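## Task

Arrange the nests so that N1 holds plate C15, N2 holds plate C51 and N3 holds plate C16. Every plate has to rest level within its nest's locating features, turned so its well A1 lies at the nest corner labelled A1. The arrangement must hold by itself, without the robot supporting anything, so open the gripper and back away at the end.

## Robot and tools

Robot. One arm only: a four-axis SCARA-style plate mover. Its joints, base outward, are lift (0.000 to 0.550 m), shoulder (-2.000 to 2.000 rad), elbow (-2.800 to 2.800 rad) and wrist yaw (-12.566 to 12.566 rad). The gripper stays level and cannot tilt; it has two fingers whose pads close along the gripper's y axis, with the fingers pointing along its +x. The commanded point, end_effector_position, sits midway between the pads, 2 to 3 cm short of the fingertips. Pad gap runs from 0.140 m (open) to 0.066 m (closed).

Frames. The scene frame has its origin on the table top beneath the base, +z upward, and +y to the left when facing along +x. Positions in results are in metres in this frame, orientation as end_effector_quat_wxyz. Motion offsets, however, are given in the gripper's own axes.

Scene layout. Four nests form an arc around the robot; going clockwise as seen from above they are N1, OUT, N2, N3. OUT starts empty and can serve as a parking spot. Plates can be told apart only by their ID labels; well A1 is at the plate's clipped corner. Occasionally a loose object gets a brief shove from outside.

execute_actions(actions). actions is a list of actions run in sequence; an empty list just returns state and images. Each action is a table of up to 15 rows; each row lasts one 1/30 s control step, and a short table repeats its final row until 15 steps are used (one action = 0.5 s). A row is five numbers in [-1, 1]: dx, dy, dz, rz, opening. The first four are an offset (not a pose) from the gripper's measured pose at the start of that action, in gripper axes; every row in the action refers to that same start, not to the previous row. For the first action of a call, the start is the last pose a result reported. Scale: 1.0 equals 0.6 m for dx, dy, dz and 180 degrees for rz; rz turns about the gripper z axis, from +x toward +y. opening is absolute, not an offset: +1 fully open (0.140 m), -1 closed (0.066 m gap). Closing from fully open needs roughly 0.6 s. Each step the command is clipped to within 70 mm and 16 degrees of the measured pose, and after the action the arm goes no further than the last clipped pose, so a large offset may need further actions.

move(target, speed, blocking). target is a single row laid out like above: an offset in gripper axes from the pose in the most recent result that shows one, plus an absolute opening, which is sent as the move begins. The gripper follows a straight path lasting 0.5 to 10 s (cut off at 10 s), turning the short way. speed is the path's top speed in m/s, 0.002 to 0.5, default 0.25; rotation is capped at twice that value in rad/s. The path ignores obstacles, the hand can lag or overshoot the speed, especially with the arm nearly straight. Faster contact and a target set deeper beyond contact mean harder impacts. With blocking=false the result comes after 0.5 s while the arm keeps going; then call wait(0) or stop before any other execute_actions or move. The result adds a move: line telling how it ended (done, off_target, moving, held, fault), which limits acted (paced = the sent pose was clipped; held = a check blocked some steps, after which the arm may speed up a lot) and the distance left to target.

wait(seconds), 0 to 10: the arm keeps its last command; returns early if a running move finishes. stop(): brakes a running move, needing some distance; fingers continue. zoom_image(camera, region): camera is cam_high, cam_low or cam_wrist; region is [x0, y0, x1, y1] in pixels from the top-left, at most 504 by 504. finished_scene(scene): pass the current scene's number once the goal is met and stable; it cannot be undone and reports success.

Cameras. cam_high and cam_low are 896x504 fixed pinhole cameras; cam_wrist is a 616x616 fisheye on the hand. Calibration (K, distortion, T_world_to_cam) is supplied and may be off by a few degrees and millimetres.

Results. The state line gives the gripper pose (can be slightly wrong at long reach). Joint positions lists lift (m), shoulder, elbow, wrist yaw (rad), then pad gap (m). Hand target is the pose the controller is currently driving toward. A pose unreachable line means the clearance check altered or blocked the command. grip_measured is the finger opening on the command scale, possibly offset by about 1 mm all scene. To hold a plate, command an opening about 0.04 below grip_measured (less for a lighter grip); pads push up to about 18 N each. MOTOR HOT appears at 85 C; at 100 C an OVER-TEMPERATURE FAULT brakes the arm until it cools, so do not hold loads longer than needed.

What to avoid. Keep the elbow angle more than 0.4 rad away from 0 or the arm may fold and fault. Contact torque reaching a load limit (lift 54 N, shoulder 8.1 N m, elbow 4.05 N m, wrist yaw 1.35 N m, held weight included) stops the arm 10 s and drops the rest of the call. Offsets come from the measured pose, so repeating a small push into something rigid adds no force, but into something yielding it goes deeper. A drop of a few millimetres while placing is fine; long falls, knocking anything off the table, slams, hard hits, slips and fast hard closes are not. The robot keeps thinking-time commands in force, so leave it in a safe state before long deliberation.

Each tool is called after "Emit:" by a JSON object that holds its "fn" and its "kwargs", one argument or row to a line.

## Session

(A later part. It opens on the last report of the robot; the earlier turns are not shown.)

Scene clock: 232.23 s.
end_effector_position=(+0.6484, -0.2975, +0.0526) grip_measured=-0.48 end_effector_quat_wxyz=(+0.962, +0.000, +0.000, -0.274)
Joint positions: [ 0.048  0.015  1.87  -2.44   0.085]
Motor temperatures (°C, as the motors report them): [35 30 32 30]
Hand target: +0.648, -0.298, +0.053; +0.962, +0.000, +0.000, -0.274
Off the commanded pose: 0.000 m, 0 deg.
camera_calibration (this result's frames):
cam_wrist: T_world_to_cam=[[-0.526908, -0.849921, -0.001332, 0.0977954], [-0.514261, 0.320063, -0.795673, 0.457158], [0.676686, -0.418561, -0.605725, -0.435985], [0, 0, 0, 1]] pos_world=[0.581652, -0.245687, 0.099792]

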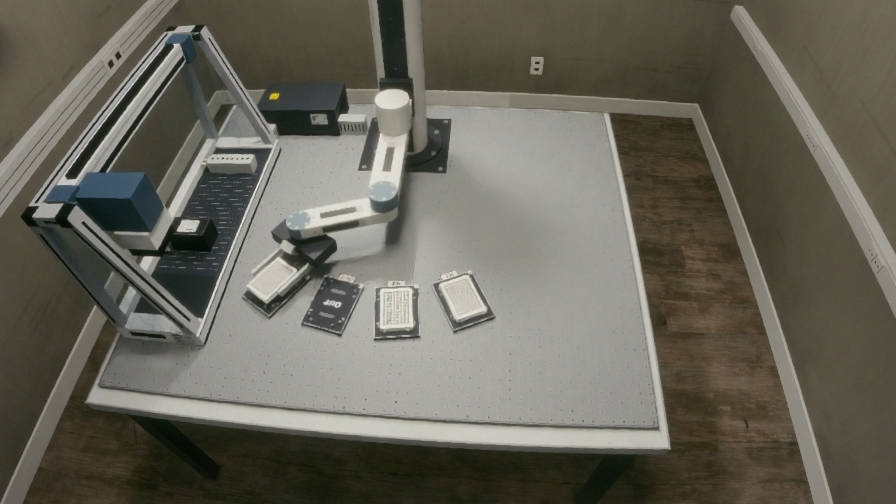

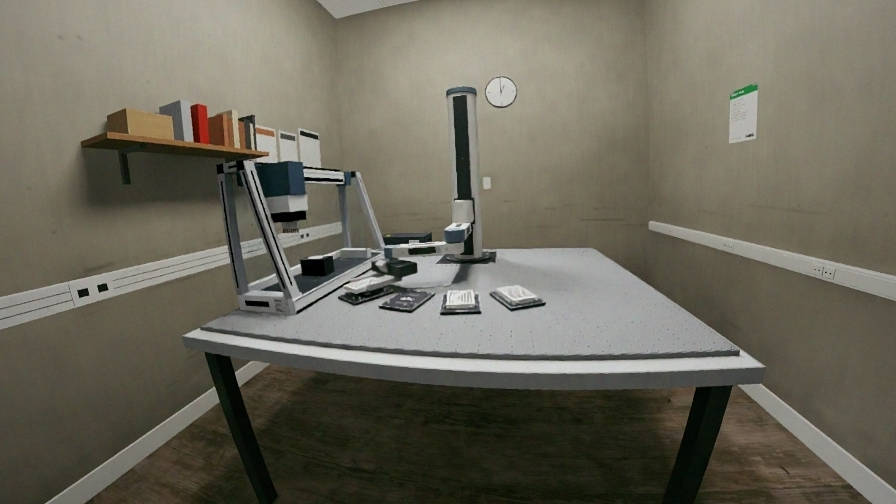

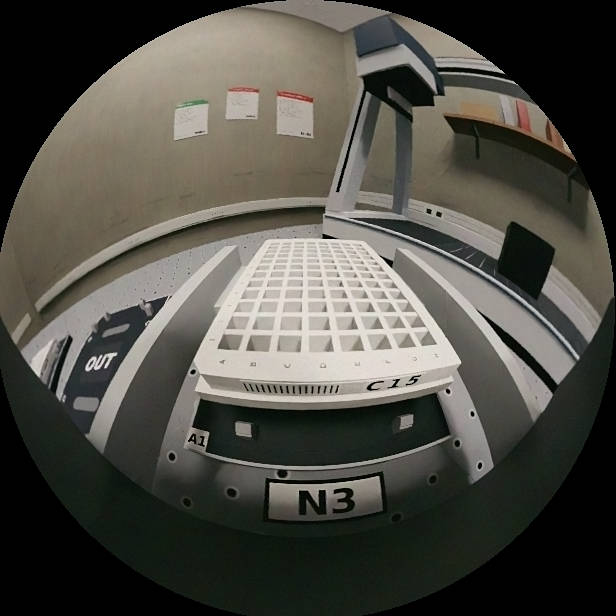

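Emit:
{"fn": "move", "kwargs": {
  "target": [-0.0938, 0.2860, 0, 0.1082, -0.525],
  "speed": 0.4
}}

Emit:
{"fn": "zoom_image", "kwargs": {
  "camera": "cam_wrist",
  "region": [175, 390, 325, 490]
}}

Emit:
{"fn": "zoom_image", "kwargs": {
  "camera": "cam_wrist",
  "region": [320, 390, 470, 490]
}}

Scene clock: 254.47 s.
end_effector_position=(+0.6909, -0.1218, +0.0526) grip_measured=-0.48 end_effector_quat_wxyz=(+0.994, +0.000, +0.000, -0.107)
Joint positions: [ 0.048  0.419  1.692 -2.324  0.085]
Motor temperatures (°C, as the motors report them): [35 30 32 30]
Hand target: +0.691, -0.122, +0.053; +0.994, +0.000, +0.000, -0.107
Off the commanded pose: 0.000 m, 0 deg.
move: done
camera_calibration (this result's frames):
cam_wrist: T_world_to_cam=[[-0.212805, -0.977094, -0.001332, 0.0370902], [-0.591626, 0.129937, -0.795673, 0.453073], [0.77762, -0.168535, -0.605725, -0.430503], [0, 0, 0, 1]] pos_world=[0.61071, -0.0951854, 0.0997805]

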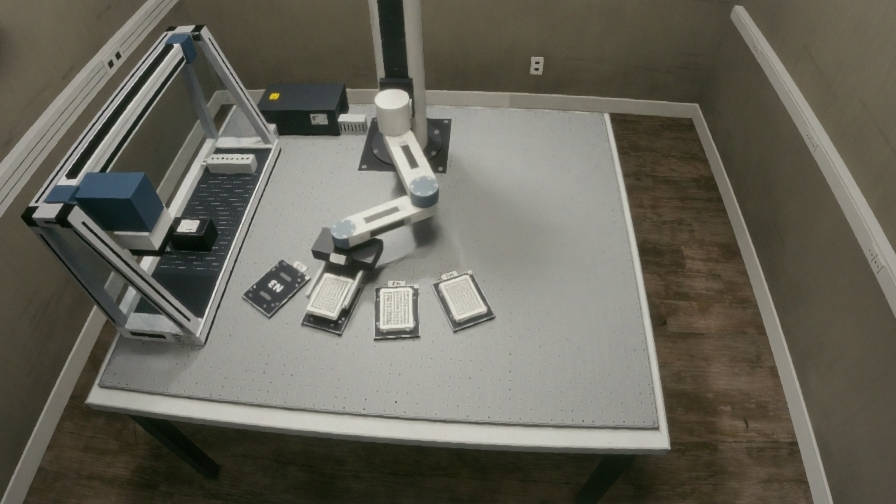

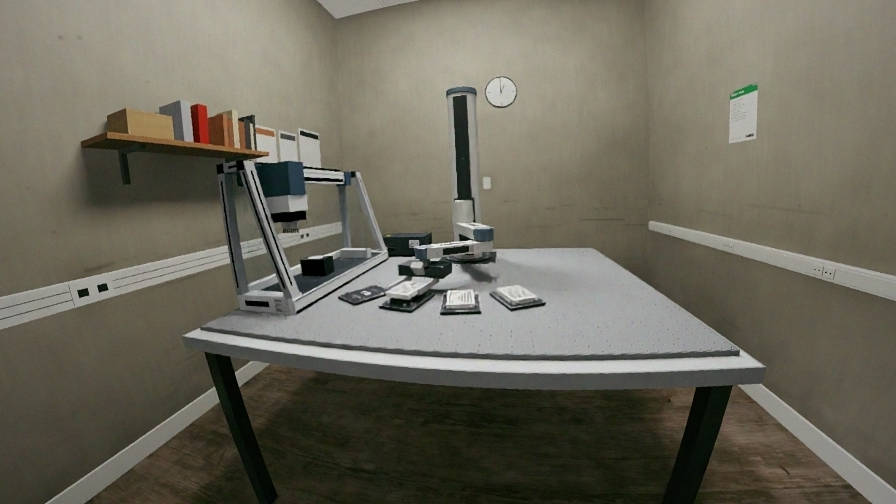

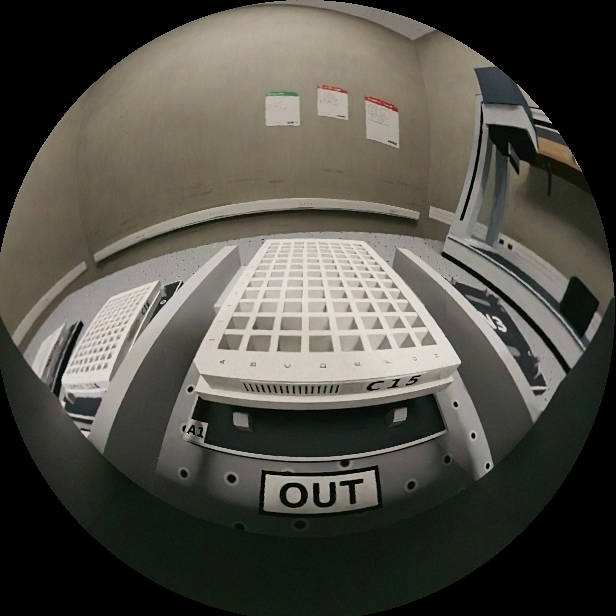

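Region (175, 390, 325, 490) of cam_wrist's 616x616 image, scaled by 3.360, with more detail than that image has.

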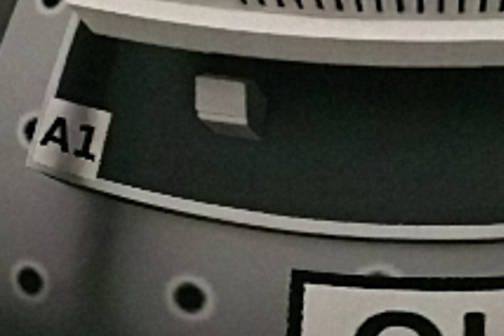

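Region (320, 390, 470, 490) of cam_wrist's 616x616 image, scaled by 3.360, with more detail than that image has.

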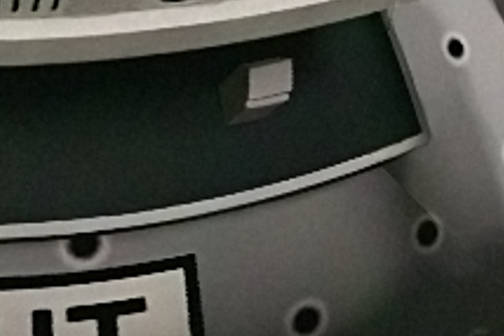

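Emit:
{"fn": "execute_actions", "kwargs": {
  "actions": [
    [[0.002,0.001,0,0,-0.525],[0.004,0.002,0,0,-0.525],[0.0061,0.0029,0,0,-0.525]]
  ]
}}

Emit:
{"fn": "zoom_image", "kwargs": {
  "camera": "cam_wrist",
  "region": [175, 390, 325, 490]
}}

Emit:
{"fn": "zoom_image", "kwargs": {
  "camera": "cam_wrist",
  "region": [320, 390, 470, 490]
}}

Emit:
{"fn": "zoom_image", "kwargs": {
  "camera": "cam_wrist",
  "region": [20, 270, 200, 450]
}}

Scene clock: 278.10 s.
end_effector_position=(+0.6949, -0.1207, +0.0526) grip_measured=-0.48 end_effector_quat_wxyz=(+0.994, +0.000, +0.000, -0.106)
Joint positions: [ 0.048  0.414  1.713 -2.34   0.085]
Motor temperatures (°C, as the motors report them): [35 30 32 30]
Hand target: +0.695, -0.121, +0.053; +0.994, +0.000, +0.000, -0.107
Off the commanded pose: 0.000 m, 0 deg.
camera_calibration (this result's frames):
cam_wrist: T_world_to_cam=[[-0.21215, -0.977236, -0.001332, 0.0385404], [-0.591713, 0.129541, -0.795673, 0.455311], [0.777733, -0.168014, -0.605725, -0.433447], [0, 0, 0, 1]] pos_world=[0.614696, -0.0941434, 0.0997805]

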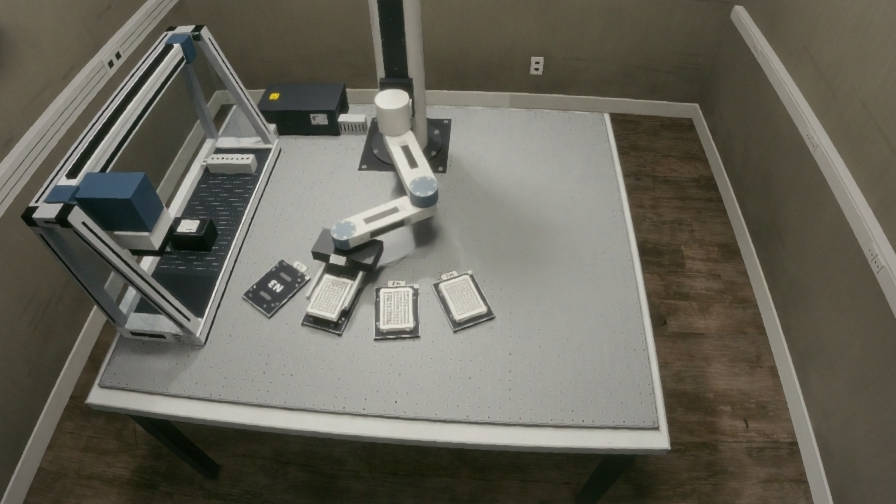

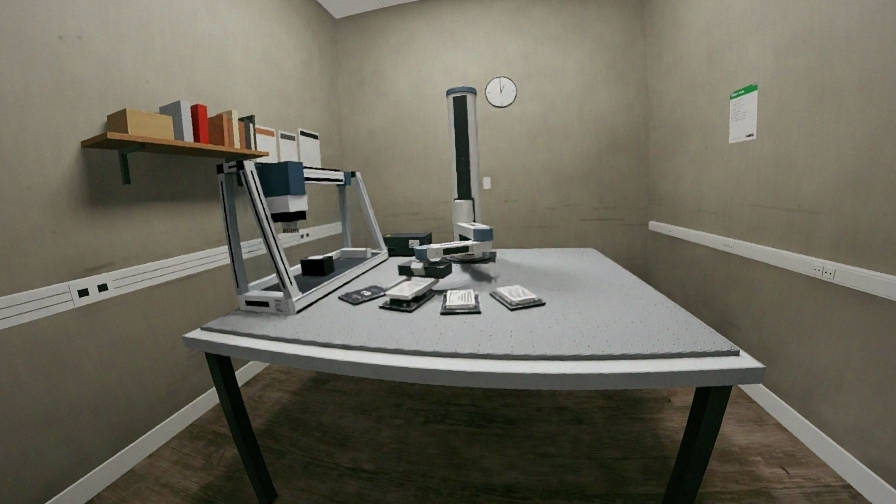

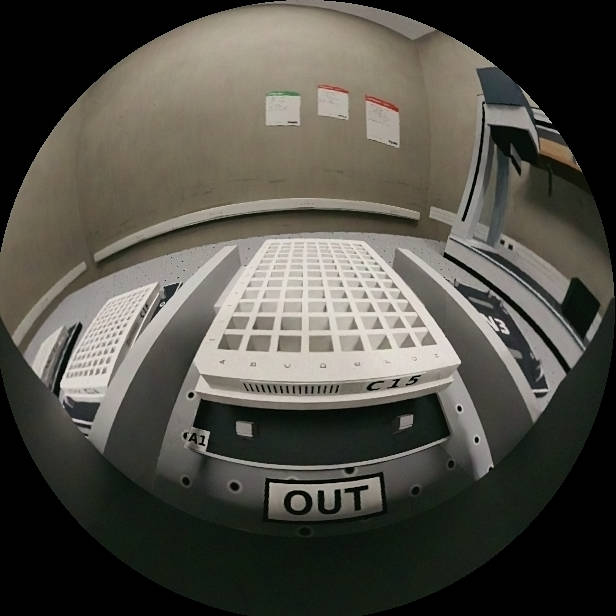

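Region (175, 390, 325, 490) of cam_wrist's 616x616 image, scaled by 3.360, with more detail than that image has.

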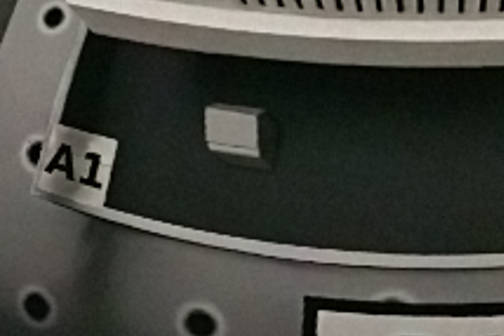

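Region (320, 390, 470, 490) of cam_wrist's 616x616 image, scaled by 3.360, with more detail than that image has.

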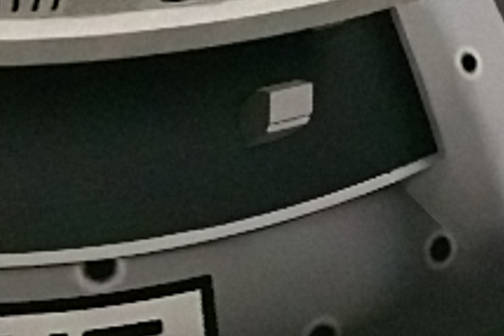

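Region (20, 270, 200, 450) of cam_wrist's 616x616 image, scaled by 2.800, with more detail than that image has.

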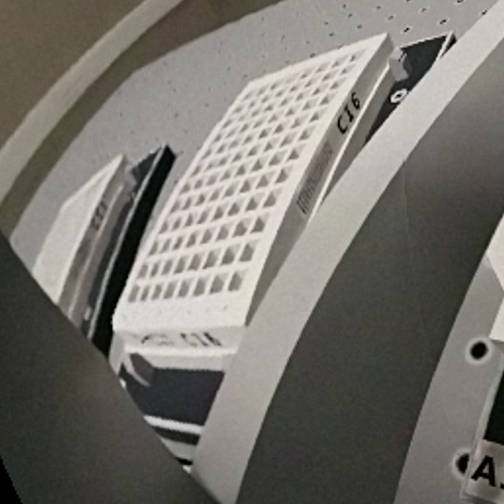

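Emit:
{"fn": "execute_actions", "kwargs": {
  "actions": [
    [[0.0002,-0.0007,-0.002,-0.0014,-0.525],[0.0002,-0.0007,-0.005,-0.0014,-0.525],[0.0002,-0.0007,-0.010,-0.0014,-0.525],[0.0002,-0.0007,-0.015,-0.0014,-0.525],[0.0002,-0.0007,-0.020,-0.0014,-0.525],[0.0002,-0.0007,-0.024,-0.0014,-0.525],[0.0002,-0.0007,-0.028,-0.0014,-0.525],[0.0002,-0.0007,-0.031,-0.0014,-0.525],[0.0002,-0.0007,-0.0335,-0.0014,-0.525],[0.0002,-0.0007,-0.0355,-0.0014,-0.525],[0.0002,-0.0007,-0.0368,-0.0014,-0.525],[0.0002,-0.0007,-0.0376,-0.0014,-0.525],[0.0002,-0.0007,-0.0382,-0.0014,-0.525]]
  ]
}}

Scene clock: 291.70 s.
end_effector_position=(+0.6950, -0.1208, +0.0296) grip_measured=-0.48 end_effector_quat_wxyz=(+0.994, +0.000, +0.000, -0.108)
Joint positions: [ 0.025  0.415  1.714 -2.345  0.085]
Motor temperatures (°C, as the motors report them): [35 30 32 30]
Hand target: +0.695, -0.121, +0.030; +0.994, +0.000, +0.000, -0.109
Off the commanded pose: 0.000 m, 0 deg.
camera_calibration (this result's frames):
cam_wrist: T_world_to_cam=[[-0.215376, -0.97653, -0.001332, 0.0406952], [-0.591282, 0.131494, -0.795673, 0.437065], [0.777174, -0.170581, -0.605725, -0.447386], [0, 0, 0, 1]] pos_world=[0.61489, -0.0940468, 0.0768218]

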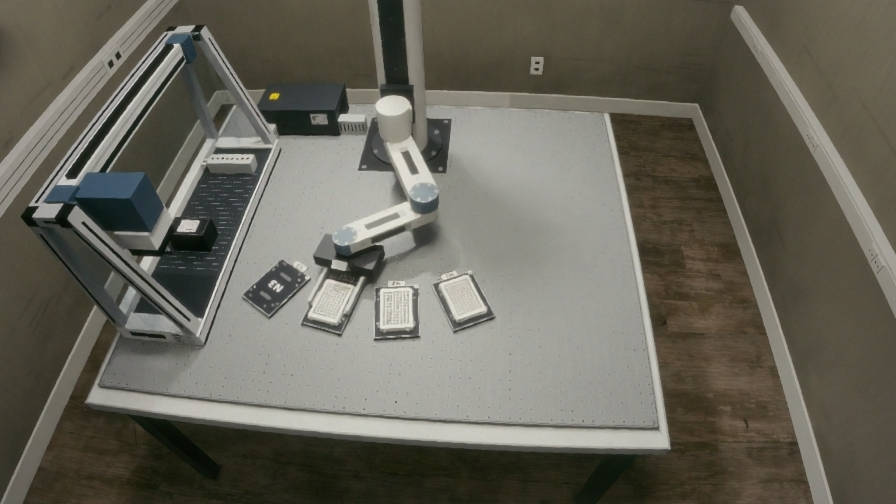

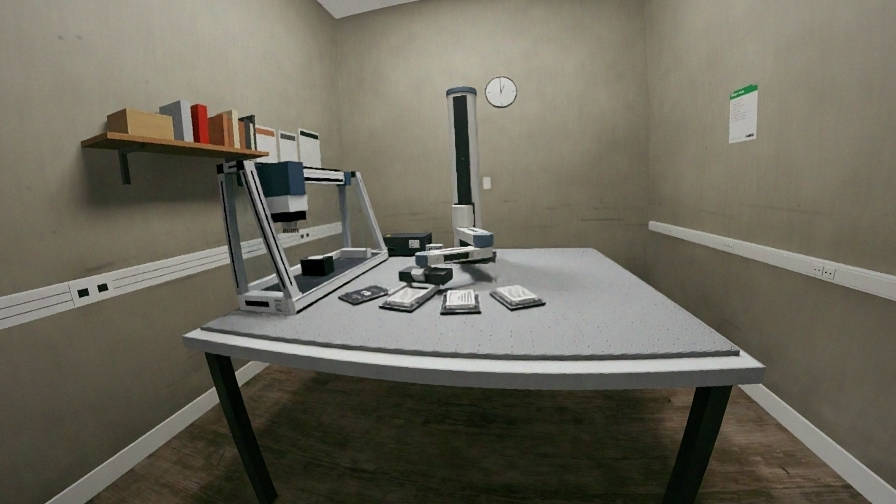

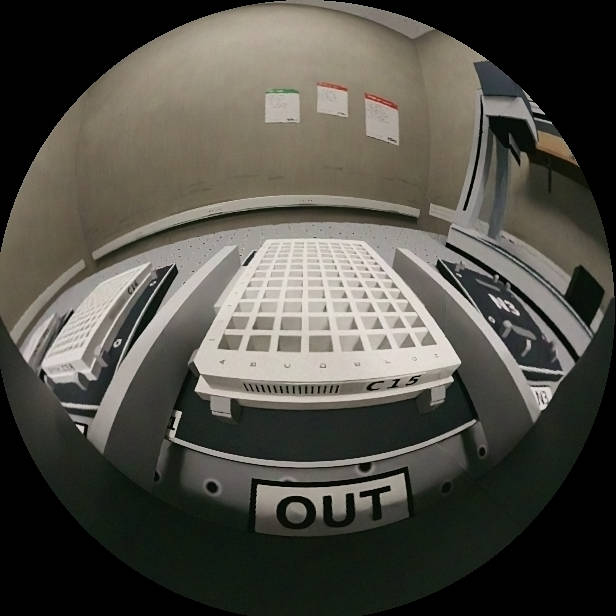

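Emit:
{"fn": "execute_actions", "kwargs": {
  "actions": [
    [[0,0,0,0,-0.46],[0,0,0,0,-0.40],[0,0,0,0,-0.33],[0,0,0,0,-0.25],[0,0,0.002,0,-0.18],[0,0,0.007,0,-0.15],[0,0,0.014,0,-0.15],[0,0,0.021,0,-0.15],[0,0,0.028,0,-0.15],[0,0,0.034,0,-0.15],[0,0,0.037,0,-0.15],[0,0,0.0383,0,-0.15]]
  ]
}}

Emit:
{"fn": "move", "kwargs": {
  "target": [-0.0453, 0.2943, 0, 0.1079, -0.15],
  "speed": 0.45
}}

Emit:
{"fn": "zoom_image", "kwargs": {
  "camera": "cam_wrist",
  "region": [175, 390, 325, 490]
}}

Emit:
{"fn": "zoom_image", "kwargs": {
  "camera": "cam_wrist",
  "region": [320, 390, 470, 490]
}}

Scene clock: 325.03 s.
end_effector_position=(+0.6951, -0.1208, +0.0527) grip_measured=-0.15 end_effector_quat_wxyz=(+0.994, +0.000, +0.000, -0.108)
Joint positions: [ 0.048  0.415  1.714 -2.345  0.097]
Motor temperatures (°C, as the motors report them): [35 30 32 30]
Hand target: +0.695, -0.121, +0.053; +0.994, +0.000, +0.000, -0.108
Off the commanded pose: 0.000 m, 0 deg.
camera_calibration (this result's frames):
cam_wrist: T_world_to_cam=[[-0.215258, -0.976556, -0.001332, 0.0406993], [-0.591297, 0.131422, -0.795673, 0.455454], [0.777194, -0.170487, -0.605725, -0.433395], [0, 0, 0, 1]] pos_world=[0.614902, -0.0940001, 0.0999284]

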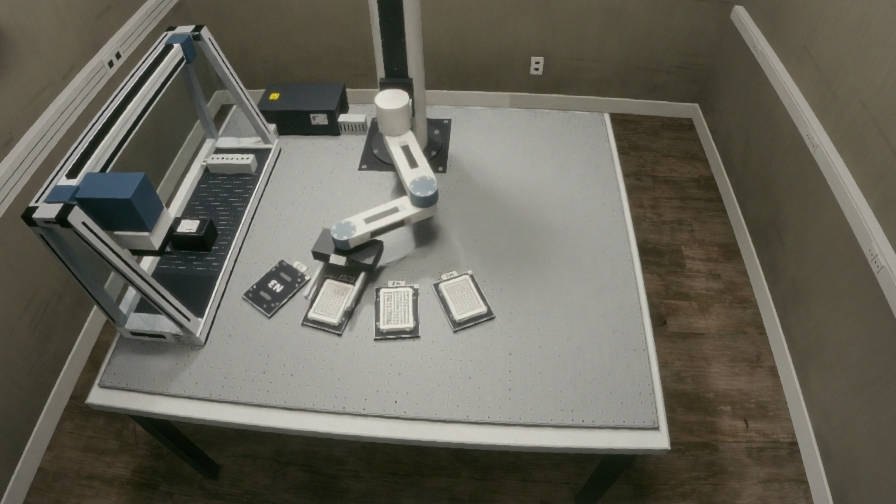

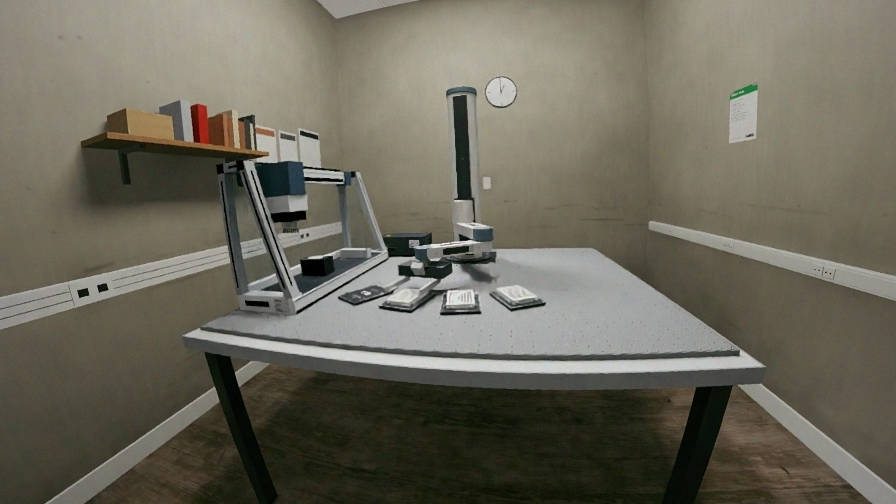

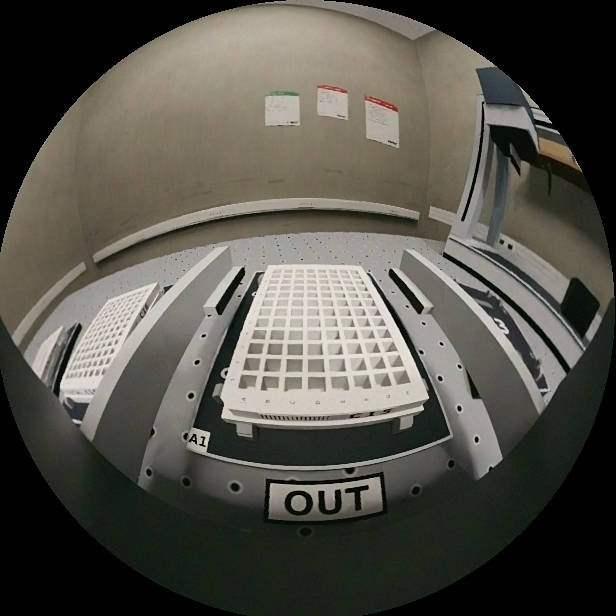

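Scene clock: 325.93 s.
end_effector_position=(+0.7064, +0.0578, +0.0527) grip_measured=-0.15 end_effector_quat_wxyz=(+0.998, +0.000, +0.000, +0.062)
Joint positions: [ 0.048  0.749  1.718 -2.343  0.097]
Motor temperatures (°C, as the motors report them): [35 30 32 30]
Hand target: +0.706, +0.058, +0.053; +0.998, +0.000, +0.000, +0.061
Off the commanded pose: 0.000 m, 0 deg.
move: done
camera_calibration (this result's frames):
cam_wrist: T_world_to_cam=[[0.122408, -0.992479, -0.001332, -0.0200978], [-0.6013, -0.0730937, -0.795673, 0.457559], [0.789591, 0.0981975, -0.605725, -0.436037], [0, 0, 0, 1]] pos_world=[0.621881, 0.0563157, 0.0999227]

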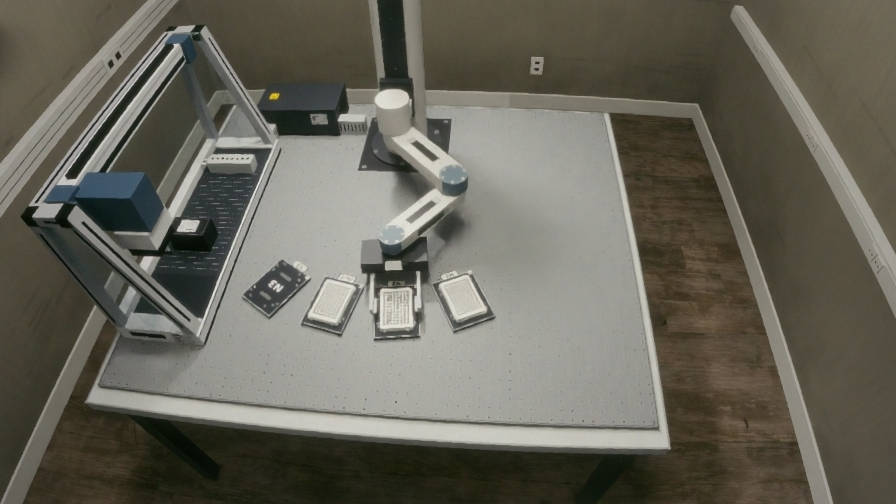

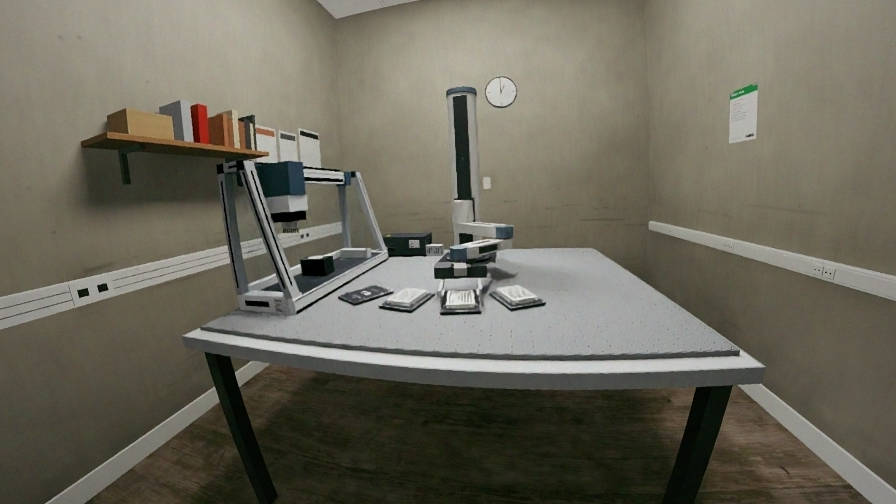

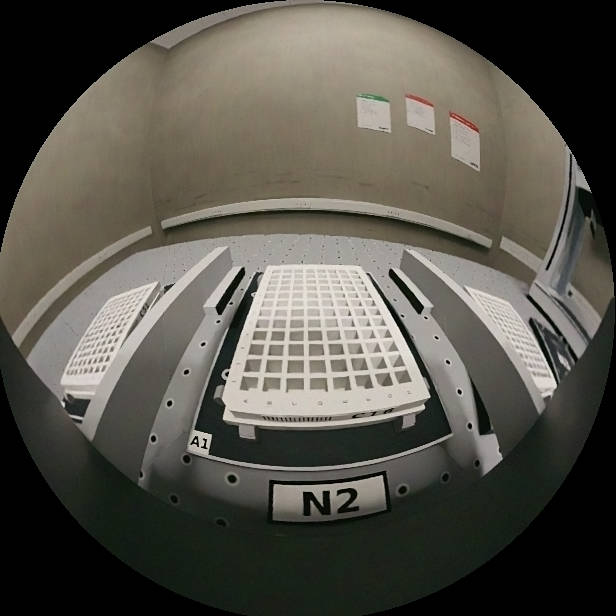

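Region (175, 390, 325, 490) of cam_wrist's 616x616 image, scaled by 3.360, with more detail than that image has.

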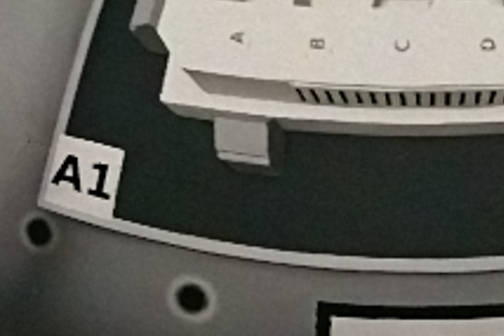

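Region (320, 390, 470, 490) of cam_wrist's 616x616 image, scaled by 3.360, with more detail than that image has.

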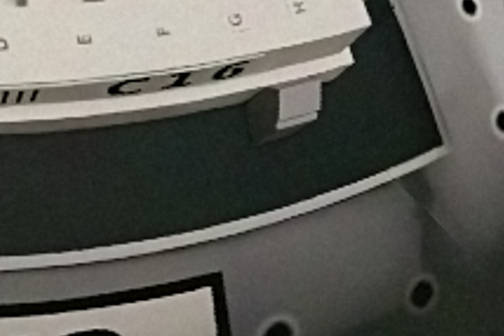

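Emit:
{"fn": "execute_actions", "kwargs": {
  "actions": [
    [[-0.0009,-0.0018,-0.003,0.0019,-0.15],[-0.0009,-0.0018,-0.008,0.0019,-0.15],[-0.0009,-0.0018,-0.014,0.0019,-0.18],[-0.0009,-0.0018,-0.021,0.0019,-0.2],[-0.0009,-0.0018,-0.027,0.0019,-0.22],[-0.0009,-0.0018,-0.032,0.0019,-0.24],[-0.0009,-0.0018,-0.0355,0.0019,-0.26],[-0.0009,-0.0018,-0.0378,0.0019,-0.28],[-0.0009,-0.0018,-0.0388,0.0019,-0.31],[-0.0009,-0.0018,-0.0388,0.0019,-0.35],[-0.0009,-0.0018,-0.0388,0.0019,-0.39],[-0.0009,-0.0018,-0.0388,0.0019,-0.42],[-0.0009,-0.0018,-0.0388,0.0019,-0.44],[-0.0009,-0.0018,-0.0388,0.0019,-0.455],[-0.0009,-0.0018,-0.0388,0.0019,-0.465]],
    [[0,0,0,0,-0.475],[0,0,0,0,-0.485],[0,0,0,0,-0.495],[0,0,0,0,-0.505],[0,0,0,0,-0.515],[0,0,0,0,-0.525],[0,0,0,0,-0.525],[0,0,0.002,0,-0.525],[0,0,0.006,0,-0.525],[0,0,0.012,0,-0.525],[0,0,0.019,0,-0.525],[0,0,0.026,0,-0.525],[0,0,0.032,0,-0.525],[0,0,0.036,0,-0.525],[0,0,0.0385,0,-0.525]]
  ]
}}

Emit:
{"fn": "wait", "kwargs": {
  "seconds": 0.2
}}

Emit:
{"fn": "zoom_image", "kwargs": {
  "camera": "cam_wrist",
  "region": [175, 390, 325, 490]
}}

Emit:
{"fn": "zoom_image", "kwargs": {
  "camera": "cam_wrist",
  "region": [320, 390, 470, 490]
}}

Scene clock: 374.83 s.
end_effector_position=(+0.7060, +0.0572, +0.0488) grip_measured=-0.48 end_effector_quat_wxyz=(+0.998, +0.000, +0.000, +0.066)
Joint positions: [ 0.044  0.745  1.715 -2.329  0.085]
Motor temperatures (°C, as the motors report them): [35 30 32 30]
Hand target: +0.706, +0.057, +0.052; +0.998, +0.000, +0.000, +0.065
Off the commanded pose: 0.004 m, 0 deg.
camera_calibration (this result's frames):
cam_wrist: T_world_to_cam=[[0.130399, -0.991461, -0.001332, -0.026378], [-0.600692, -0.0779353, -0.795673, 0.45399], [0.788775, 0.104555, -0.605725, -0.437841], [0, 0, 0, 1]] pos_world=[0.621506, 0.0550076, 0.0959812]

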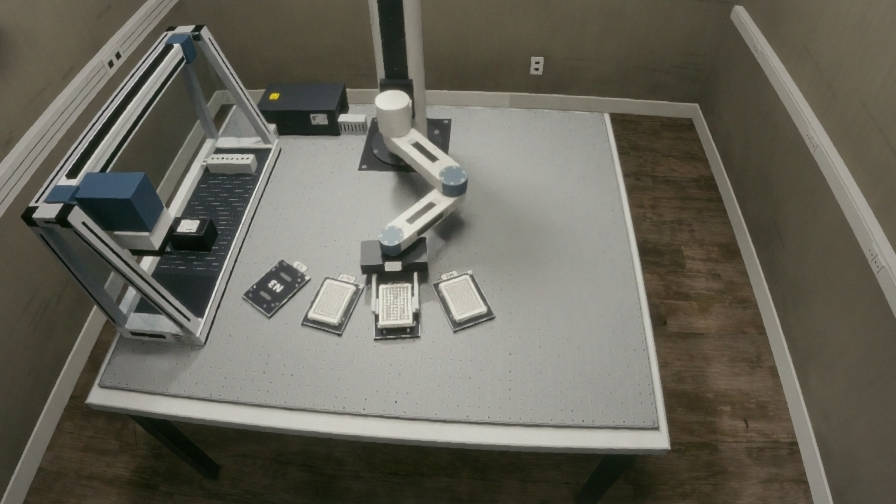

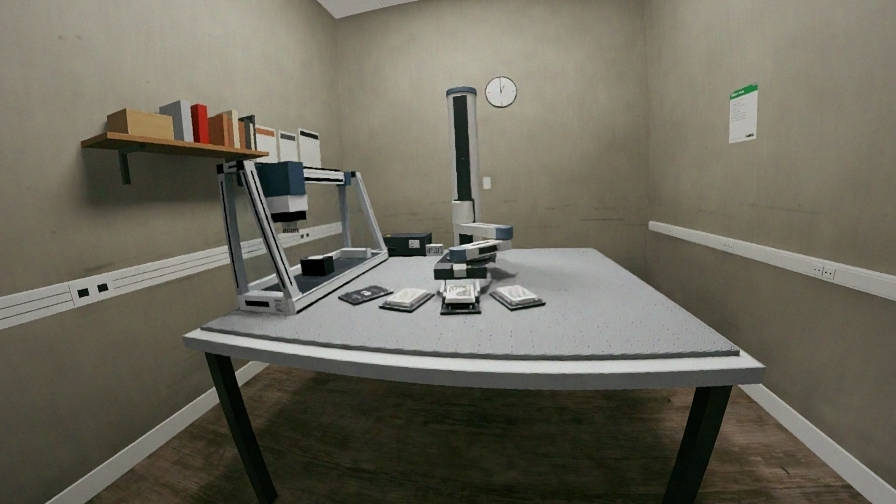

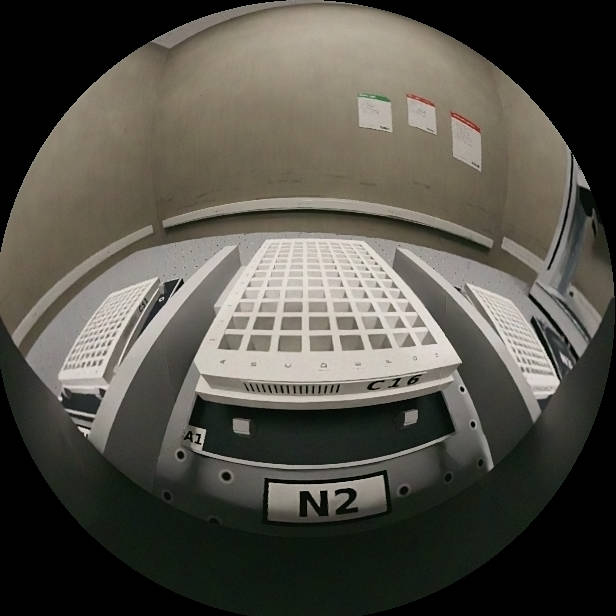

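Scene clock: 375.03 s.
end_effector_position=(+0.7060, +0.0571, +0.0525) grip_measured=-0.48 end_effector_quat_wxyz=(+0.998, +0.000, +0.000, +0.066)
Joint positions: [ 0.048  0.745  1.715 -2.329  0.085]
Motor temperatures (°C, as the motors report them): [35 30 32 30]
Hand target: +0.706, +0.057, +0.052; +0.998, +0.000, +0.000, +0.065
Off the commanded pose: 0.000 m, 0 deg.
wait: 0.20 s; no rest
camera_calibration (this result's frames):
cam_wrist: T_world_to_cam=[[0.130359, -0.991466, -0.001332, -0.0263583], [-0.600695, -0.0779108, -0.795673, 0.456963], [0.788779, 0.104523, -0.605725, -0.435575], [0, 0, 0, 1]] pos_world=[0.621504, 0.0549965, 0.0997189]

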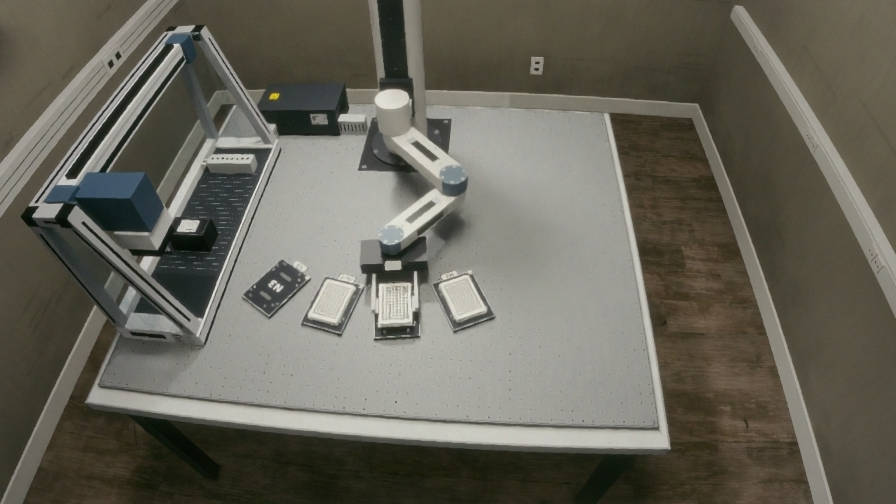

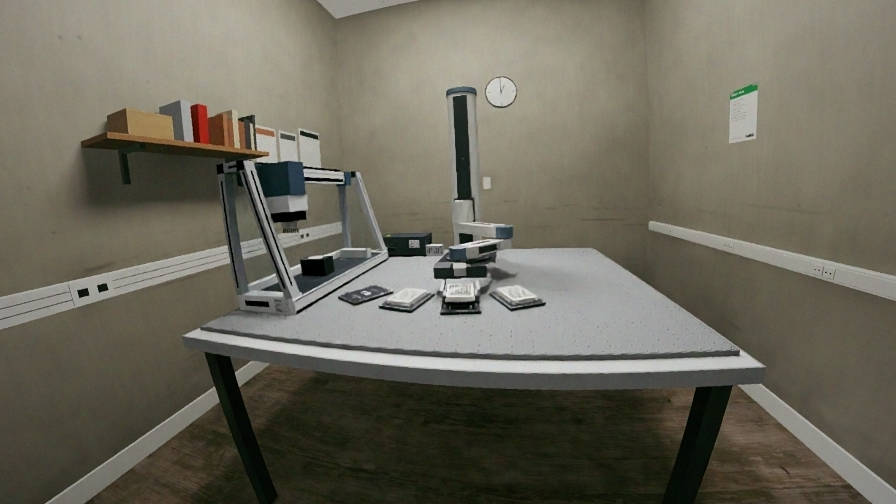

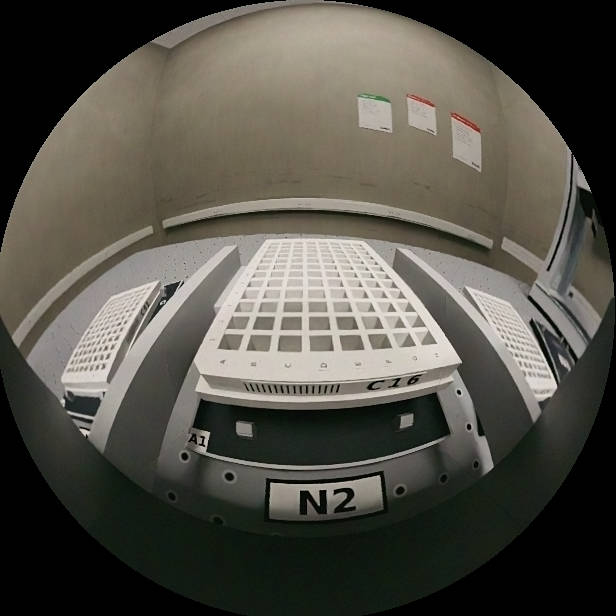

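Region (175, 390, 325, 490) of cam_wrist's 616x616 image, scaled by 3.360, with more detail than that image has.

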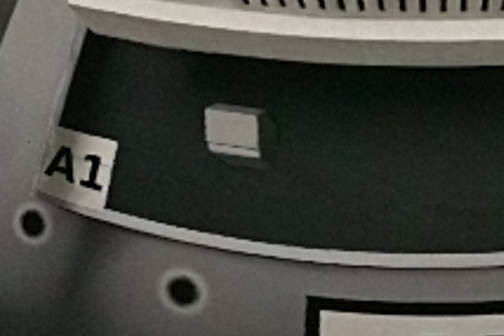

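Region (320, 390, 470, 490) of cam_wrist's 616x616 image, scaled by 3.360, with more detail than that image has.

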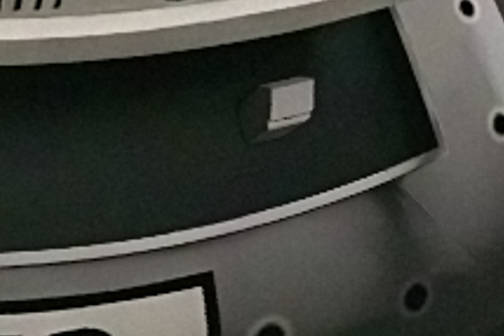

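Emit:
{"fn": "zoom_image", "kwargs": {
  "camera": "cam_wrist",
  "region": [20, 270, 200, 450]
}}

Region (20, 270, 200, 450) of cam_wrist's 616x616 image, scaled by 2.800, with more detail than that image has.

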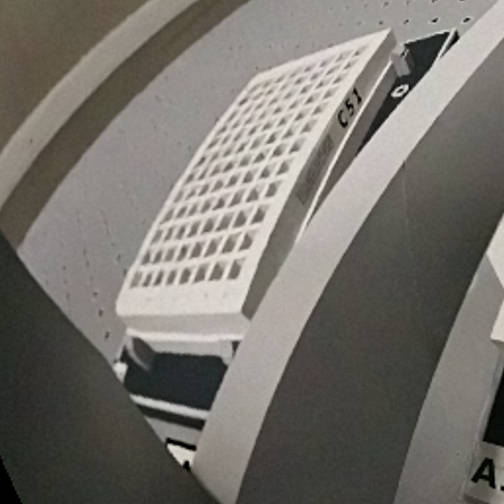

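Emit:
{"fn": "move", "kwargs": {
  "target": [-0.1722, -0.5734, 0.0002, -0.2183, -0.525],
  "speed": 0.45
}}

Emit:
{"fn": "zoom_image", "kwargs": {
  "camera": "cam_wrist",
  "region": [175, 390, 325, 490]
}}

Emit:
{"fn": "zoom_image", "kwargs": {
  "camera": "cam_wrist",
  "region": [320, 390, 470, 490]
}}

Scene clock: 405.37 s.
end_effector_position=(+0.6486, -0.2976, +0.0526) grip_measured=-0.48 end_effector_quat_wxyz=(+0.962, +0.000, +0.000, -0.274)
Joint positions: [ 0.048  0.015  1.872 -2.441  0.085]
Motor temperatures (°C, as the motors report them): [35 30 32 30]
Hand target: +0.649, -0.298, +0.053; +0.962, +0.000, +0.000, -0.274
Off the commanded pose: 0.000 m, 0 deg.
move: done
camera_calibration (this result's frames):
cam_wrist: T_world_to_cam=[[-0.526889, -0.849933, -0.001332, 0.0978061], [-0.514268, 0.320051, -0.795673, 0.457315], [0.676695, -0.418546, -0.605725, -0.436174], [0, 0, 0, 1]] pos_world=[0.581873, -0.245794, 0.0998015]

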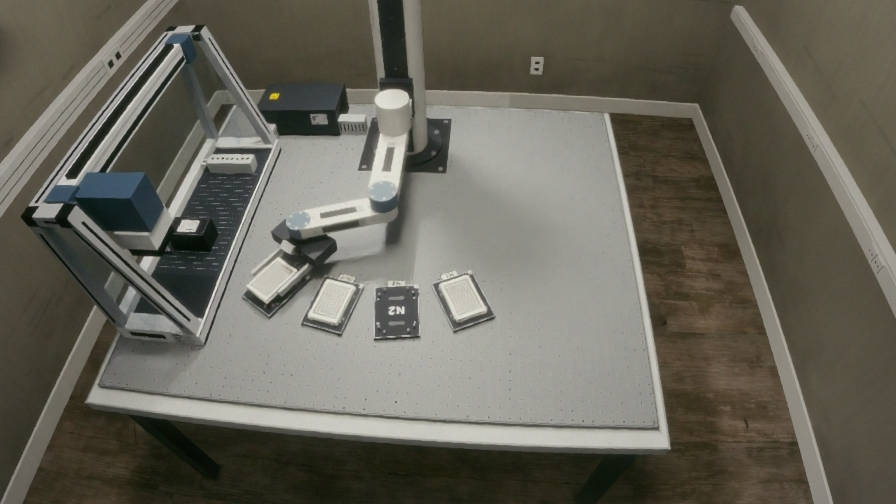

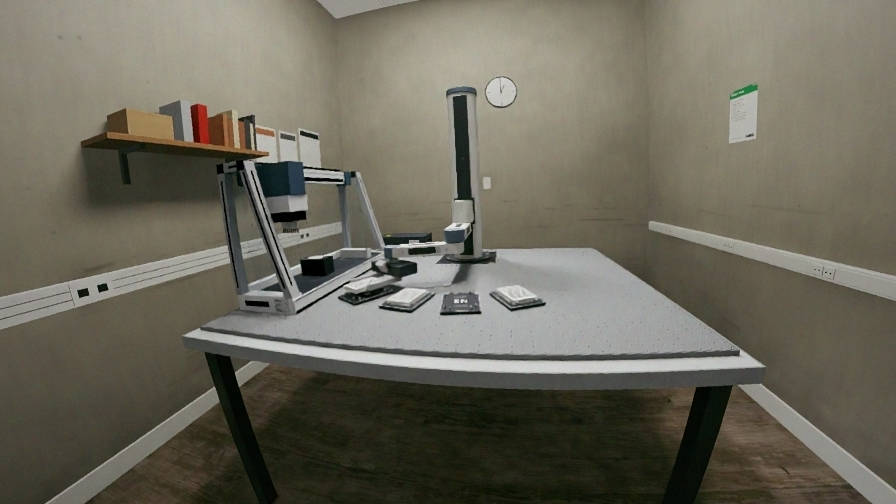

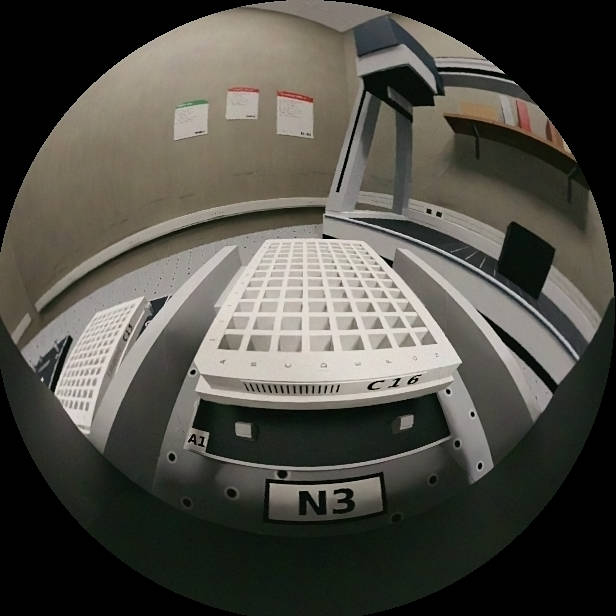

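Region (175, 390, 325, 490) of cam_wrist's 616x616 image, scaled by 3.360, with more detail than that image has.

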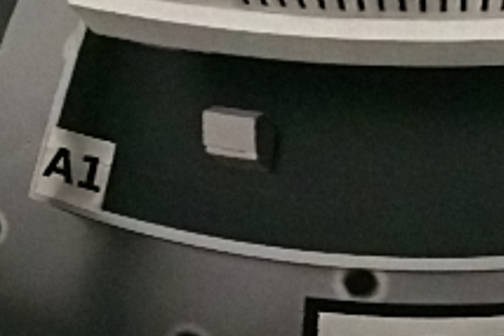

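Region (320, 390, 470, 490) of cam_wrist's 616x616 image, scaled by 3.360, with more detail than that image has.

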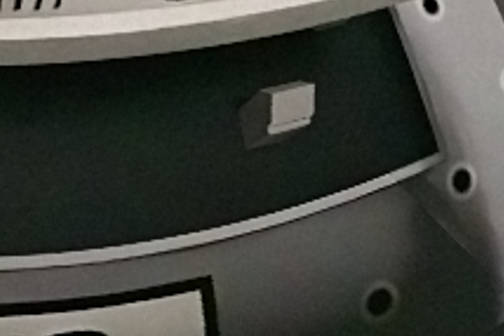

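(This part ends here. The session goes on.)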